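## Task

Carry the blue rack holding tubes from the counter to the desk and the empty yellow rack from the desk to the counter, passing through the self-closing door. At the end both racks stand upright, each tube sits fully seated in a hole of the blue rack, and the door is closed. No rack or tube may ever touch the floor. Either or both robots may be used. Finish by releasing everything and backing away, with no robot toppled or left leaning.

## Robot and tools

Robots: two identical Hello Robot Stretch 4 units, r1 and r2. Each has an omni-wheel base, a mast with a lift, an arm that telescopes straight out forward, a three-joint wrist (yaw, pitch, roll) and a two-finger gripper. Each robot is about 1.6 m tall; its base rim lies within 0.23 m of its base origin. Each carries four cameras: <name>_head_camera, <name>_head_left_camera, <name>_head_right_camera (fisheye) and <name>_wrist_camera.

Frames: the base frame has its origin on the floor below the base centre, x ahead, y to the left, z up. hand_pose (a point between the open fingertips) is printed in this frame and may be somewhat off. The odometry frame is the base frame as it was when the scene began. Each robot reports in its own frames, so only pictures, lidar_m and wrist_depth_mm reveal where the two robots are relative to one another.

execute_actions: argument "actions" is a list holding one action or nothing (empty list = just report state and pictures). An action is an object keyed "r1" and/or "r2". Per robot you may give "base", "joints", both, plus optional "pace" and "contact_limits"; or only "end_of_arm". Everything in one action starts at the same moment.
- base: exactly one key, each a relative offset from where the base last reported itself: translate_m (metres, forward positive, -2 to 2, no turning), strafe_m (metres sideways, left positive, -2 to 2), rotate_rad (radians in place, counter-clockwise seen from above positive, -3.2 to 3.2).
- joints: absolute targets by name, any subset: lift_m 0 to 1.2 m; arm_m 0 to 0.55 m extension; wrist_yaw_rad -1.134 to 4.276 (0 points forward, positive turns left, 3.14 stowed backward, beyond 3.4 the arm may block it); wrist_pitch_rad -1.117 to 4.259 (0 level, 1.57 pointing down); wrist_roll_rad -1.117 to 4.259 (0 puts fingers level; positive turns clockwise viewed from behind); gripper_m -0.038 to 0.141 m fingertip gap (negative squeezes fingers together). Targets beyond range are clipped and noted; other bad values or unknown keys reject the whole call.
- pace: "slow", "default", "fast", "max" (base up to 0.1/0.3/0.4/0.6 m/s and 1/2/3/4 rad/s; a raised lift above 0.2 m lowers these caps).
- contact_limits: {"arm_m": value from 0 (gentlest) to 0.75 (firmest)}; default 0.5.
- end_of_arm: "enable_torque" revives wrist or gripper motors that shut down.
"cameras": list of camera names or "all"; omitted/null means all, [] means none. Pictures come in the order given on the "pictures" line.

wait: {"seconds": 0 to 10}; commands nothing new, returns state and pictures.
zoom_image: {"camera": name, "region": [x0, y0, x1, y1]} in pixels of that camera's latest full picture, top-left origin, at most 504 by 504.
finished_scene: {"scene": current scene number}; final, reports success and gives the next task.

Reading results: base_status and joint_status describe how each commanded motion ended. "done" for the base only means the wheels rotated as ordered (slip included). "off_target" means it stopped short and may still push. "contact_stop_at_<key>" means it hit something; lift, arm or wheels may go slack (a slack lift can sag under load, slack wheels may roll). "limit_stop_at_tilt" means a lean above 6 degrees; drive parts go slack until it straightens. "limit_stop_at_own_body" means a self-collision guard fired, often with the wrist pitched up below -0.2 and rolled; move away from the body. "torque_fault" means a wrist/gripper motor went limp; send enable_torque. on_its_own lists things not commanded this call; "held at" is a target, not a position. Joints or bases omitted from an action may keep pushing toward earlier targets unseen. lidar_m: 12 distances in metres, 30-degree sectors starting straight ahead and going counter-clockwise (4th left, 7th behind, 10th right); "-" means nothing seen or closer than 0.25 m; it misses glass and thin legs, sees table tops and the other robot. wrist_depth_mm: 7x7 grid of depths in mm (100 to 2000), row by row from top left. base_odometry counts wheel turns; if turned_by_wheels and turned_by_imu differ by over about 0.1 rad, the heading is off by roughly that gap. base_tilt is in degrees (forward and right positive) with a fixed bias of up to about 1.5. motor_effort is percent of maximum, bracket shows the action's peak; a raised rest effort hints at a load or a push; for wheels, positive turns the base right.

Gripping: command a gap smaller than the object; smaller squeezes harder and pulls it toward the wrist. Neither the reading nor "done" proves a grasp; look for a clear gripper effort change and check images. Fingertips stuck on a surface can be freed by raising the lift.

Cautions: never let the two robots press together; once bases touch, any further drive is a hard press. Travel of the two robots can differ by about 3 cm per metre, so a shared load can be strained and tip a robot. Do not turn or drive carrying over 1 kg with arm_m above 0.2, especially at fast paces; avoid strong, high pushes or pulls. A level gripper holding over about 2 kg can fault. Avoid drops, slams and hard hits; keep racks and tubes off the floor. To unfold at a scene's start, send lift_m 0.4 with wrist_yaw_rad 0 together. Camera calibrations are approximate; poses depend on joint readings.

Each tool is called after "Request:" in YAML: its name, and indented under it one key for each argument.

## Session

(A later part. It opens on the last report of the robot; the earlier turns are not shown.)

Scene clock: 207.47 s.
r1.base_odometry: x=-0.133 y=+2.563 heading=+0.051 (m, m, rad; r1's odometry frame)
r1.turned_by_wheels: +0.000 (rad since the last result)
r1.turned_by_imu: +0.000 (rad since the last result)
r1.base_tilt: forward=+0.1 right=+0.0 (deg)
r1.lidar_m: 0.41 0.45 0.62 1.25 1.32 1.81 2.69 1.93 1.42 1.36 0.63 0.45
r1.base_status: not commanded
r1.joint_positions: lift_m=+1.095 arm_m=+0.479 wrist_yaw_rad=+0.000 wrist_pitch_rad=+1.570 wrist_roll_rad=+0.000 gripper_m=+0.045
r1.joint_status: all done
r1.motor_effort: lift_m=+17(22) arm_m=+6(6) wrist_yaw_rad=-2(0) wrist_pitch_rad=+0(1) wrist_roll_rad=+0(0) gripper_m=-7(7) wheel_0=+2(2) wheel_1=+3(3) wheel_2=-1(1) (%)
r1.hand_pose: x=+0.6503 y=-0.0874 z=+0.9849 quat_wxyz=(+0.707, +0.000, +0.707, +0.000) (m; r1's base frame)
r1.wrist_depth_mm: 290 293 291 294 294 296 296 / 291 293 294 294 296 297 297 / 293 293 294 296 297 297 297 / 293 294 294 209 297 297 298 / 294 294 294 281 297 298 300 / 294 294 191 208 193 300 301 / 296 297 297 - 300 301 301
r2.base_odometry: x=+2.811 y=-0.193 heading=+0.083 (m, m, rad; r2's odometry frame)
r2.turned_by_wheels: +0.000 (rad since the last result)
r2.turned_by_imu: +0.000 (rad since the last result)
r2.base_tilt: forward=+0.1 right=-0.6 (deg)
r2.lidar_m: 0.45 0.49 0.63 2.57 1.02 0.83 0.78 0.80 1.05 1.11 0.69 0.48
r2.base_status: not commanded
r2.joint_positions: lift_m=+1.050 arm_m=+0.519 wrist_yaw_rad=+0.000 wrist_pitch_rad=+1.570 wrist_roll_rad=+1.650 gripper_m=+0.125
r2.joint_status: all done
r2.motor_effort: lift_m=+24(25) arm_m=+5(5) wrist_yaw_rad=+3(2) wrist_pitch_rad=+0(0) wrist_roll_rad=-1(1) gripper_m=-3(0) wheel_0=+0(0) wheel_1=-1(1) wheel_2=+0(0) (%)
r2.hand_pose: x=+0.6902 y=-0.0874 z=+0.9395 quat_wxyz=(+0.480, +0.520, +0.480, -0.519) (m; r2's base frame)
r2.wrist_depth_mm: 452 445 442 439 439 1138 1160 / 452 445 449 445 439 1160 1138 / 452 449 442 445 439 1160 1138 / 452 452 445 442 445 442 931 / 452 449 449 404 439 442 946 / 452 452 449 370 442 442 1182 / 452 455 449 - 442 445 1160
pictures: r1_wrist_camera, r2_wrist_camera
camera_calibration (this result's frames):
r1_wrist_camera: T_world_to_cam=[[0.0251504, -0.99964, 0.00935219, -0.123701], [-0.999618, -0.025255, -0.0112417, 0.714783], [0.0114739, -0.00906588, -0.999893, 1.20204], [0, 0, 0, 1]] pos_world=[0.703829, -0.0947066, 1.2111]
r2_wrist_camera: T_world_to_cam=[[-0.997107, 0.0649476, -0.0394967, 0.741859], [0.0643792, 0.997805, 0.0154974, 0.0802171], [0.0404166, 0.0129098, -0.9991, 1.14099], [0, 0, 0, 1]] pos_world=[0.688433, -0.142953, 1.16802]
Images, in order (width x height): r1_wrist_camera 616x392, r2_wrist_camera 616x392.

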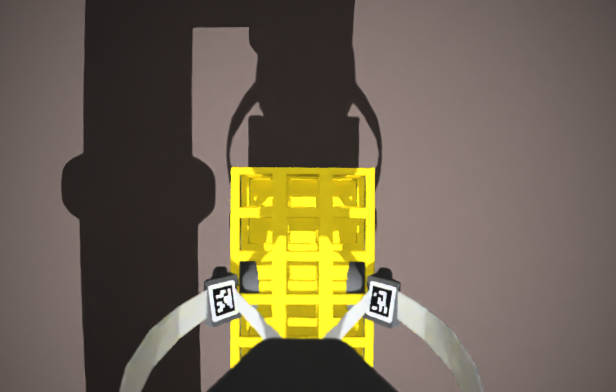

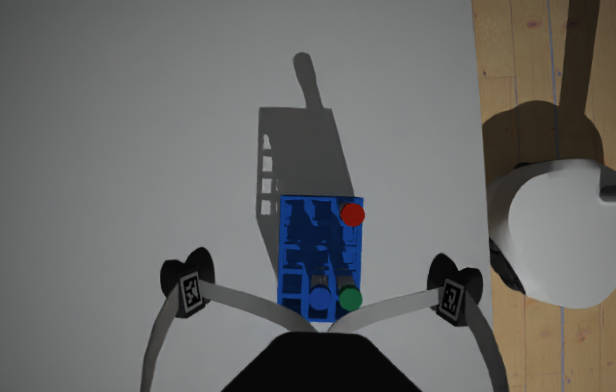

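Request:
execute_actions:
  actions:
    - {"r2":{"joints":{"arm_m":0.0},"base":{"strafe_m":-0.25}},"r1":{"joints":{"lift_m":1.082},"pace":"slow"}}
  cameras: []

Request:
execute_actions:
  actions:
    - {"r2":{"joints":{"lift_m":0.5},"base":{"translate_m":-0.2}},"r1":{"joints":{"gripper_m":0.125}}}
  cameras: ["r1_wrist_camera"]

Request:
execute_actions:
  actions:
    - {"r1":{"joints":{"lift_m":1.19},"pace":"fast"}}
  cameras: []

Request:
execute_actions:
  actions:
    - {"r1":{"joints":{"arm_m":0},"base":{"translate_m":-0.3},"pace":"fast"}}

Scene clock: 215.13 s.
r1.base_odometry: x=-0.133 y=+2.563 heading=+0.051 (m, m, rad; r1's odometry frame)
r1.turned_by_wheels: +0.000 (rad since the last result)
r1.turned_by_imu: +0.001 (rad since the last result)
r1.base_tilt: forward=+0.2 right=+0.0 (deg)
r1.lidar_m: 0.42 0.45 0.62 1.26 1.32 1.80 2.71 1.92 1.41 1.35 0.63 0.45
r1.base_status: not commanded
r1.joint_positions: lift_m=+1.082 arm_m=+0.479 wrist_yaw_rad=+0.000 wrist_pitch_rad=+1.570 wrist_roll_rad=+0.000 gripper_m=+0.045
r1.joint_status: all done
r1.motor_effort: lift_m=+17(17) arm_m=+5(6) wrist_yaw_rad=-1(1) wrist_pitch_rad=+0(1) wrist_roll_rad=+0(0) gripper_m=-7(7) wheel_0=+2(2) wheel_1=+3(3) wheel_2=-1(1) (%)
r1.hand_pose: x=+0.6503 y=-0.0874 z=+0.9720 quat_wxyz=(+0.707, +0.000, +0.707, +0.000) (m; r1's base frame)
r1.wrist_depth_mm: 278 279 281 282 283 283 285 / 279 281 282 281 283 283 285 / 279 281 281 282 283 285 286 / 281 281 282 207 285 286 285 / 281 282 283 279 286 286 287 / 282 282 191 208 193 287 287 / 283 283 283 - 287 287 289
r2.base_odometry: x=+2.832 y=-0.442 heading=+0.083 (m, m, rad; r2's odometry frame)
r2.turned_by_wheels: +0.000 (rad since the last result)
r2.turned_by_imu: +0.002 (rad since the last result)
r2.base_tilt: forward=+0.0 right=-0.6 (deg)
r2.lidar_m: 0.45 0.50 0.68 2.83 1.06 0.83 0.68 0.74 0.94 0.88 0.72 0.49
r2.base_status: done
r2.joint_positions: lift_m=+1.050 arm_m=+0.001 wrist_yaw_rad=+0.000 wrist_pitch_rad=+1.570 wrist_roll_rad=+1.650 gripper_m=+0.125
r2.joint_status: all done
r2.motor_effort: lift_m=+24(24) arm_m=-5(6) wrist_yaw_rad=+3(1) wrist_pitch_rad=-1(0) wrist_roll_rad=-1(0) gripper_m=+2(0) wheel_0=-1(7) wheel_1=+2(8) wheel_2=+0(3) (%)
r2.hand_pose: x=+0.1722 y=-0.0874 z=+0.9395 quat_wxyz=(+0.480, +0.520, +0.480, -0.519) (m; r2's base frame)
r2.wrist_depth_mm: 452 1205 1160 1138 1160 1138 1118 / 455 1182 1182 1160 1182 1160 1138 / 452 1205 1182 1160 1182 1160 1160 / 455 1182 1205 1205 946 1182 1138 / 455 1160 1182 976 931 1182 1160 / 459 1205 1182 1182 946 1138 1160 / 462 1182 1182 - 1160 1182 1160
pictures: none
No camera images: the call's "cameras" was empty. Leave "cameras" out to get every camera's image.

Scene clock: 218.23 s.
r1.base_odometry: x=-0.133 y=+2.563 heading=+0.051 (m, m, rad; r1's odometry frame)
r1.turned_by_wheels: +0.000 (rad since the last result)
r1.turned_by_imu: +0.000 (rad since the last result)
r1.base_tilt: forward=+0.2 right=-0.1 (deg)
r1.lidar_m: 0.43 0.45 0.63 1.25 1.31 1.80 2.71 1.93 1.42 1.34 0.64 0.44
r1.base_status: not commanded
r1.joint_positions: lift_m=+1.082 arm_m=+0.479 wrist_yaw_rad=+0.000 wrist_pitch_rad=+1.570 wrist_roll_rad=+0.000 gripper_m=+0.125
r1.joint_status: all done
r1.motor_effort: lift_m=+17(17) arm_m=+5(5) wrist_yaw_rad=-1(1) wrist_pitch_rad=+1(0) wrist_roll_rad=+0(0) gripper_m=+0(4) wheel_0=+2(2) wheel_1=+3(2) wheel_2=-1(1) (%)
r1.hand_pose: x=+0.6502 y=-0.0874 z=+0.9720 quat_wxyz=(+0.707, +0.000, +0.707, +0.000) (m; r1's base frame)
r1.wrist_depth_mm: 278 279 281 281 282 283 285 / 278 281 282 282 282 285 286 / 278 279 281 283 283 285 286 / 281 281 282 208 283 286 286 / 281 282 282 244 285 285 287 / 281 282 211 208 209 287 287 / 283 283 285 - 286 286 289
r2.base_odometry: x=+2.632 y=-0.459 heading=+0.083 (m, m, rad; r2's odometry frame)
r2.turned_by_wheels: +0.000 (rad since the last result)
r2.turned_by_imu: +0.001 (rad since the last result)
r2.base_tilt: forward=+0.1 right=-0.6 (deg)
r2.lidar_m: 0.65 0.67 0.97 2.07 0.87 0.61 0.51 0.52 0.75 0.86 0.91 0.71
r2.base_status: done
r2.joint_positions: lift_m=+0.500 arm_m=+0.001 wrist_yaw_rad=+0.000 wrist_pitch_rad=+1.570 wrist_roll_rad=+1.650 gripper_m=+0.125
r2.joint_status: all done
r2.motor_effort: lift_m=+18(22) arm_m=-5(5) wrist_yaw_rad=+3(3) wrist_pitch_rad=+0(0) wrist_roll_rad=-1(0) gripper_m=-1(1) wheel_0=+1(4) wheel_1=+0(5) wheel_2=-2(7) (%)
r2.hand_pose: x=+0.1722 y=-0.0874 z=+0.3900 quat_wxyz=(+0.480, +0.520, +0.480, -0.519) (m; r2's base frame)
r2.wrist_depth_mm: 621 621 621 615 615 603 603 / 627 627 615 615 615 609 609 / 621 621 621 621 615 410 603 / 634 627 621 621 404 399 397 / 627 634 621 407 402 399 399 / 640 634 621 407 402 399 399 / 640 627 627 - 404 399 397
pictures: r1_wrist_camera
camera_calibration (this result's frames):
r1_wrist_camera: T_world_to_cam=[[0.0251507, -0.99964, 0.0093502, -0.123577], [-0.999619, -0.0252546, -0.0111621, 0.71454], [0.0113942, -0.0090659, -0.999894, 1.18914], [0, 0, 0, 1]] pos_world=[0.703826, -0.0947067, 1.19814]
Images, in order (width x height): r1_wrist_camera 616x392.

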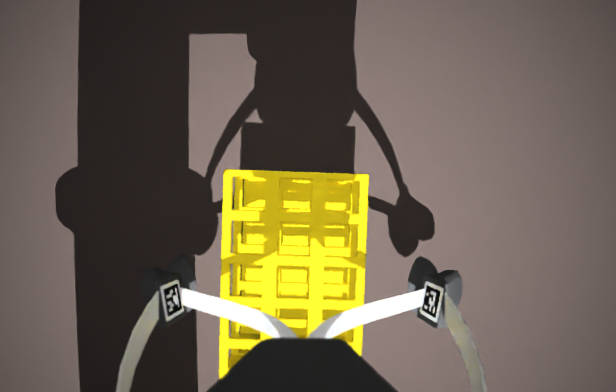

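Scene clock: 219.43 s.
r1.base_odometry: x=-0.133 y=+2.563 heading=+0.051 (m, m, rad; r1's odometry frame)
r1.turned_by_wheels: +0.000 (rad since the last result)
r1.turned_by_imu: +0.000 (rad since the last result)
r1.base_tilt: forward=+0.2 right=+0.0 (deg)
r1.lidar_m: 0.42 0.45 0.61 1.26 1.32 1.83 2.70 1.93 1.41 1.36 0.64 0.44
r1.base_status: not commanded
r1.joint_positions: lift_m=+1.190 arm_m=+0.479 wrist_yaw_rad=+0.000 wrist_pitch_rad=+1.570 wrist_roll_rad=+0.000 gripper_m=+0.125
r1.joint_status: all done
r1.motor_effort: lift_m=+22(24) arm_m=+5(6) wrist_yaw_rad=-1(1) wrist_pitch_rad=+1(0) wrist_roll_rad=+0(0) gripper_m=+0(0) wheel_0=+2(1) wheel_1=+3(3) wheel_2=-1(1) (%)
r1.hand_pose: x=+0.6502 y=-0.0874 z=+1.0796 quat_wxyz=(+0.707, +0.000, +0.707, +0.000) (m; r1's base frame)
r1.wrist_depth_mm: 382 384 387 389 392 392 392 / 384 387 387 392 389 392 394 / 387 387 389 389 392 392 394 / 387 387 389 387 394 394 397 / 387 387 392 349 394 394 397 / 389 394 392 315 392 397 397 / 389 392 392 - 397 394 399
r2.base_odometry: x=+2.632 y=-0.459 heading=+0.083 (m, m, rad; r2's odometry frame)
r2.turned_by_wheels: +0.000 (rad since the last result)
r2.turned_by_imu: +0.000 (rad since the last result)
r2.base_tilt: forward=+0.1 right=-0.6 (deg)
r2.lidar_m: 0.67 0.67 0.97 2.06 0.87 0.60 0.48 0.51 0.76 0.87 0.93 0.72
r2.base_status: not commanded
r2.joint_positions: lift_m=+0.500 arm_m=+0.001 wrist_yaw_rad=+0.000 wrist_pitch_rad=+1.570 wrist_roll_rad=+1.650 gripper_m=+0.125
r2.joint_status: not commanded
r2.motor_effort: lift_m=+18(18) arm_m=-5(5) wrist_yaw_rad=+2(2) wrist_pitch_rad=-1(0) wrist_roll_rad=-1(1) gripper_m=-2(0) wheel_0=+1(1) wheel_1=-1(1) wheel_2=-2(2) (%)
r2.hand_pose: x=+0.1722 y=-0.0874 z=+0.3900 quat_wxyz=(+0.480, +0.520, +0.480, -0.519) (m; r2's base frame)
r2.wrist_depth_mm: 621 621 615 615 615 609 603 / 621 621 609 621 609 609 609 / 627 627 621 621 621 407 609 / 640 627 627 609 402 394 397 / 640 627 621 407 402 399 397 / 634 627 621 407 402 399 399 / 634 634 627 - 404 402 399
pictures: none
No camera images: the call's "cameras" was empty. Leave "cameras" out to get every camera's image.

Scene clock: 221.90 s.
r1.base_odometry: x=-0.432 y=+2.548 heading=+0.051 (m, m, rad; r1's odometry frame)
r1.turned_by_wheels: +0.000 (rad since the last result)
r1.turned_by_imu: +0.000 (rad since the last result)
r1.base_tilt: forward=+0.0 right=+0.0 (deg)
r1.lidar_m: 0.72 0.77 1.03 1.25 1.31 1.82 2.41 1.94 1.41 1.35 1.04 0.76
r1.base_status: done
r1.joint_positions: lift_m=+1.190 arm_m=+0.001 wrist_yaw_rad=+0.000 wrist_pitch_rad=+1.570 wrist_roll_rad=+0.000 gripper_m=+0.125
r1.joint_status: all done
r1.motor_effort: lift_m=+22(22) arm_m=-5(7) wrist_yaw_rad=+0(3) wrist_pitch_rad=-1(0) wrist_roll_rad=-1(1) gripper_m=+1(1) wheel_0=-1(7) wheel_1=-3(7) wheel_2=+2(13) (%)
r1.hand_pose: x=+0.1719 y=-0.0874 z=+1.0796 quat_wxyz=(+0.707, +0.000, +0.707, +0.000) (m; r1's base frame)
r1.wrist_depth_mm: 1205 1281 1308 1281 1308 1308 1308 / 1281 1308 1281 1308 1281 1308 1308 / 1281 1281 1308 1308 1308 1308 1308 / 1281 1281 1336 1308 1308 1308 1308 / 1281 1281 1098 1078 1281 1308 1308 / 1281 1308 1098 1098 1336 1336 1308 / 1281 1281 1281 - 1308 1308 1336
r2.base_odometry: x=+2.632 y=-0.459 heading=+0.083 (m, m, rad; r2's odometry frame)
r2.turned_by_wheels: +0.000 (rad since the last result)
r2.turned_by_imu: +0.001 (rad since the last result)
r2.base_tilt: forward=+0.0 right=-0.6 (deg)
r2.lidar_m: 0.65 0.70 0.96 2.05 0.89 0.61 0.51 0.52 0.74 0.88 0.93 0.69
r2.base_status: not commanded
r2.joint_positions: lift_m=+0.500 arm_m=+0.001 wrist_yaw_rad=+0.000 wrist_pitch_rad=+1.570 wrist_roll_rad=+1.650 gripper_m=+0.125
r2.joint_status: not commanded
r2.motor_effort: lift_m=+18(18) arm_m=-5(5) wrist_yaw_rad=+3(2) wrist_pitch_rad=-1(1) wrist_roll_rad=-1(1) gripper_m=-1(1) wheel_0=+1(1) wheel_1=-1(1) wheel_2=-2(2) (%)
r2.hand_pose: x=+0.1722 y=-0.0874 z=+0.3900 quat_wxyz=(+0.480, +0.520, +0.480, -0.519) (m; r2's base frame)
r2.wrist_depth_mm: 627 621 621 615 615 603 609 / 627 621 615 615 621 609 609 / 627 627 621 615 609 407 609 / 621 627 621 615 399 397 397 / 627 627 621 404 402 402 397 / 634 627 627 404 402 399 399 / 634 634 634 - 402 402 399
pictures: r1_head_camera, r1_head_left_camera, r1_head_right_camera, r1_wrist_camera, r2_head_camera, r2_head_left_camera, r2_head_right_camera, r2_wrist_camera
camera_calibration (this result's frames):
r1_wrist_camera: T_world_to_cam=[[0.0244476, -0.999657, 0.00934195, -0.112426], [-0.99964, -0.0245484, -0.0108374, 0.237335], [0.011063, -0.00907364, -0.999898, 1.30226], [0, 0, 0, 1]] pos_world=[0.225591, -0.0947447, 1.30575]
r2_wrist_camera: T_world_to_cam=[[-0.997119, 0.0649454, -0.0391979, 0.203521], [0.0643816, 0.997805, 0.0154782, 0.12209], [0.0401171, 0.01291, -0.999112, 0.612944], [0, 0, 0, 1]] pos_world=[0.170484, -0.142953, 0.618487]
Images, in order (width x height): r1_head_camera 420x560, r1_head_left_camera 420x672, r1_head_right_camera 420x672, r1_wrist_camera 616x392, r2_head_camera 420x560, r2_head_left_camera 420x672, r2_head_right_camera 420x672, r2_wrist_camera 616x392.

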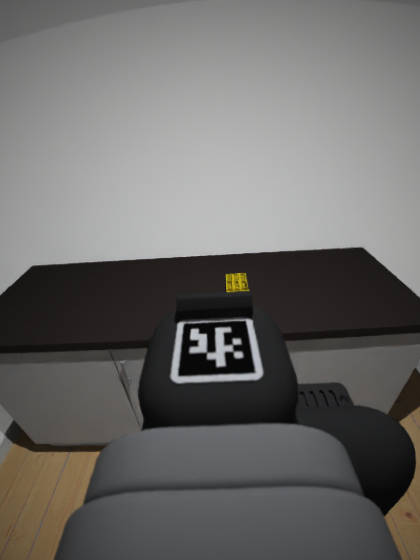

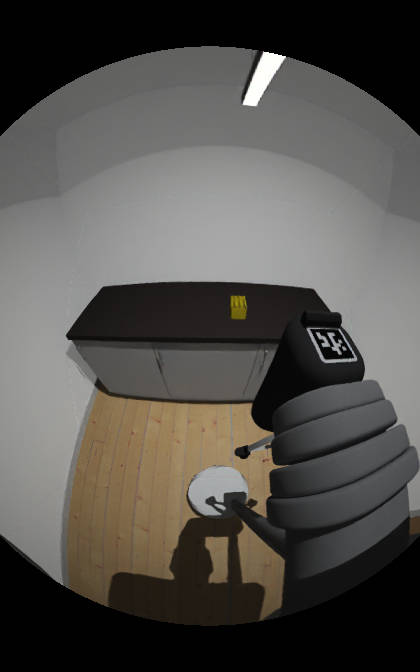

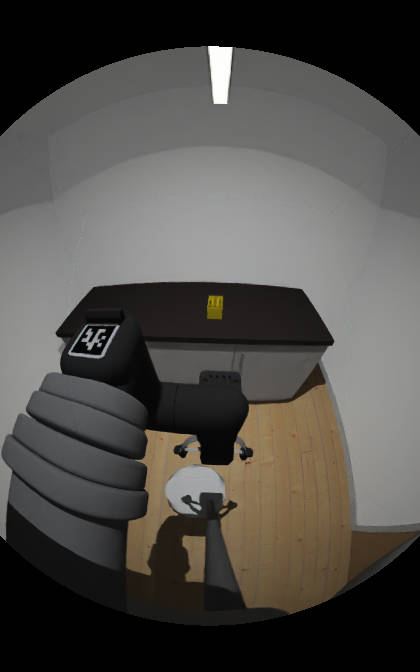

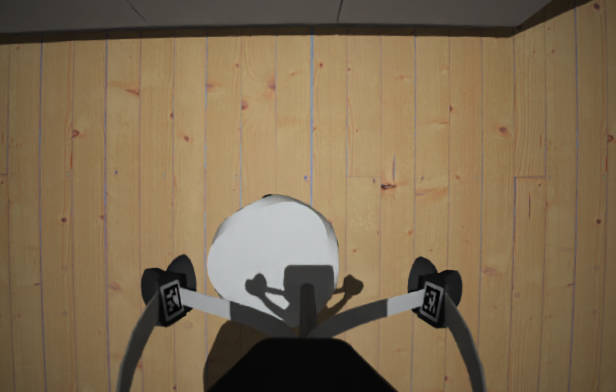

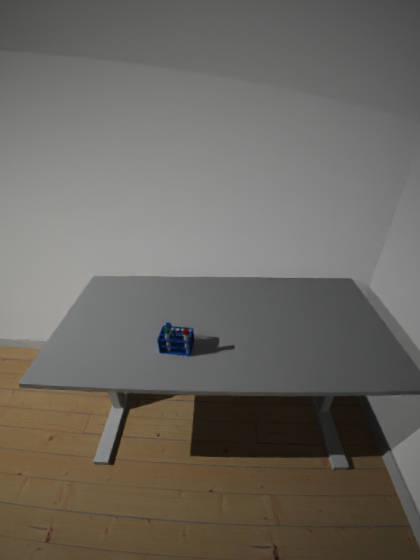

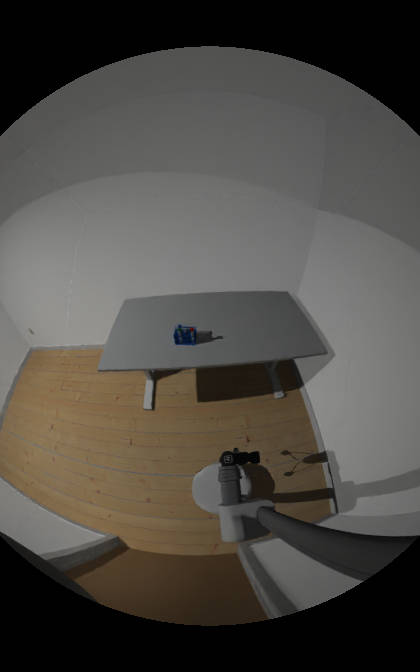

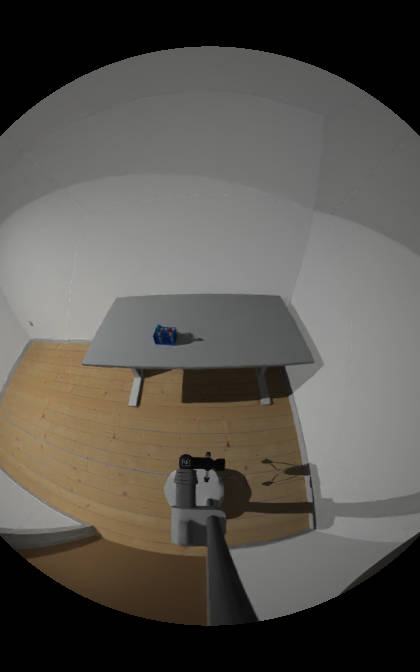

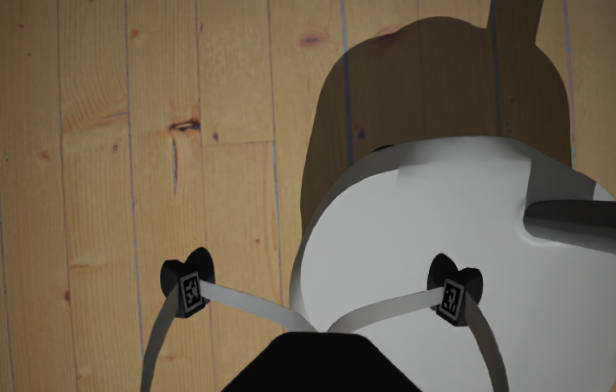

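Request:
zoom_image:
  camera: "r2_head_camera"
  region: [145,310,215,365]

Region (145, 310, 215, 365) of r2_head_camera's 420x560 image, scaled by 7.200, with more detail than that image has; it fills the top 396 rows of this view, and the rest is white.

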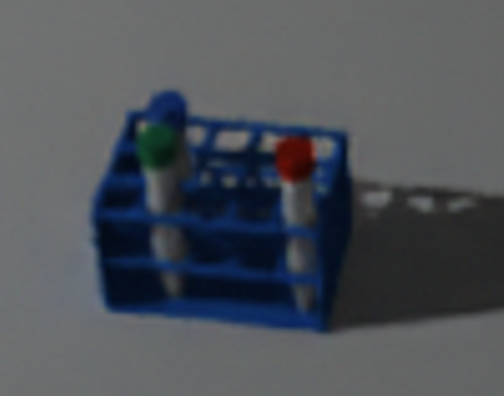

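Request:
execute_actions:
  actions:
    - {"r2":{"joints":{"lift_m":0.6,"wrist_pitch_rad":0,"wrist_roll_rad":0,"wrist_yaw_rad":0.3},"pace":"fast"},"r1":{"base":{"rotate_rad":-1.6}}}
  cameras: ["r2_wrist_camera","r1_head_left_camera"]

Request:
zoom_image:
  camera: "r2_wrist_camera"
  region: [200,130,400,280]

Scene clock: 229.33 s.
r1.base_odometry: x=-0.432 y=+2.548 heading=-1.548 (m, m, rad; r1's odometry frame)
r1.turned_by_wheels: -1.599 (rad since the last result)
r1.turned_by_imu: -1.630 (rad since the last result)
r1.base_tilt: forward=+0.1 right=+0.0 (deg)
r1.lidar_m: 1.36 1.11 0.76 0.72 0.75 1.02 1.27 1.31 1.76 2.37 1.98 1.40
r1.base_status: done
r1.joint_positions: lift_m=+1.190 arm_m=+0.001 wrist_yaw_rad=+0.000 wrist_pitch_rad=+1.570 wrist_roll_rad=+0.000 gripper_m=+0.125
r1.joint_status: not commanded
r1.motor_effort: lift_m=+22(22) arm_m=-5(5) wrist_yaw_rad=-1(1) wrist_pitch_rad=+0(1) wrist_roll_rad=+0(1) gripper_m=+0(0) wheel_0=+3(7) wheel_1=+3(7) wheel_2=+4(5) (%)
r1.hand_pose: x=+0.1720 y=-0.0874 z=+1.0796 quat_wxyz=(+0.707, +0.000, +0.707, +0.000) (m; r1's base frame)
r1.wrist_depth_mm: 1281 1281 1281 1281 1281 1308 1308 / 1255 1255 1281 1281 1281 1308 1308 / 1255 1281 1308 1281 1308 1308 1308 / 1255 1308 1308 1308 1281 1308 1336 / 1229 1308 1078 1118 1308 1308 1336 / 1205 1308 1118 1098 1308 1308 1308 / 1160 1281 1308 - 1308 1308 1308
r2.base_odometry: x=+2.632 y=-0.459 heading=+0.083 (m, m, rad; r2's odometry frame)
r2.turned_by_wheels: +0.000 (rad since the last result)
r2.turned_by_imu: +0.002 (rad since the last result)
r2.base_tilt: forward=+0.2 right=-0.6 (deg)
r2.lidar_m: 0.66 0.68 0.91 2.07 0.87 0.61 0.52 0.53 0.75 0.87 0.92 0.70
r2.base_status: not commanded
r2.joint_positions: lift_m=+0.600 arm_m=+0.001 wrist_yaw_rad=+0.300 wrist_pitch_rad=+0.003 wrist_roll_rad=+0.000 gripper_m=+0.125
r2.joint_status: all done
r2.motor_effort: lift_m=+23(24) arm_m=-5(5) wrist_yaw_rad=+2(7) wrist_pitch_rad=-7(11) wrist_roll_rad=-2(7) gripper_m=+2(1) wheel_0=+1(1) wheel_1=-1(1) wheel_2=-1(2) (%)
r2.hand_pose: x=+0.4734 y=+0.0017 z=+0.7772 quat_wxyz=(+0.989, +0.000, +0.001, +0.149) (m; r2's base frame)
r2.wrist_depth_mm: 1756 1576 1366 1281 1205 1160 1060 / 1708 1576 1397 1281 1182 1118 1060 / 1756 1537 1430 1308 1205 1118 1078 / 1756 1576 1397 1255 1229 1138 1060 / 741 661 609 634 683 715 741 / 1708 1576 1397 449 433 387 402 / 1618 1537 1430 - 1205 1118 1042
pictures: r1_head_left_camera, r2_wrist_camera
camera_calibration (this result's frames):
r2_wrist_camera: T_world_to_cam=[[0.332099, -0.943146, 0.0136132, -0.15535], [-0.0131174, -0.0190488, -0.999733, 0.835262], [0.943153, 0.331832, -0.0186978, -0.203432], [0, 0, 0, 1]] pos_world=[0.254416, -0.0631018, 0.833349]
Images, in order (width x height): r1_head_left_camera 420x672, r2_wrist_camera 616x392.

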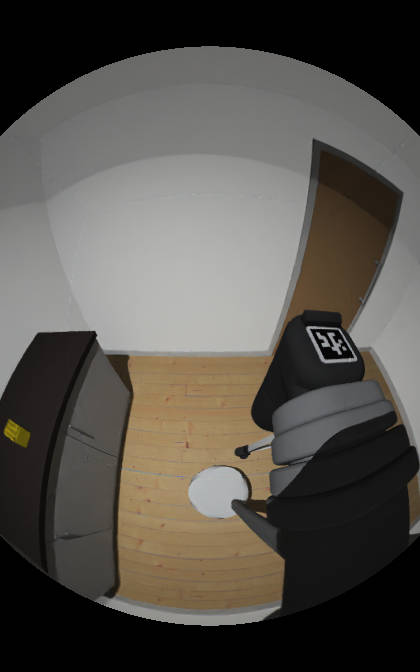

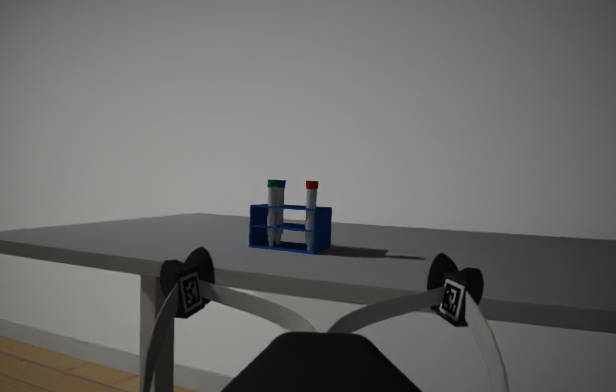

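Region (200, 130, 400, 280) of r2_wrist_camera's 616x392 image, scaled by 2.520; it fills the top 378 rows of this view, and the rest is white.

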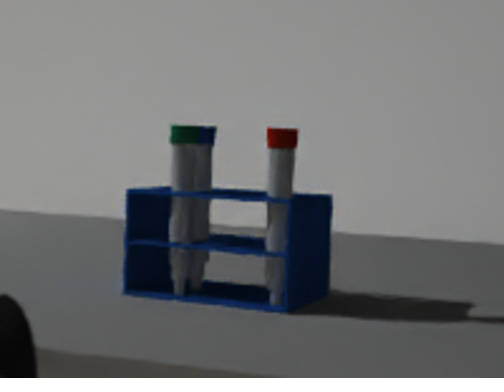

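All seated, door shut.

Request:
finished_scene:
  scene: 1

The scene is finished: the task was done.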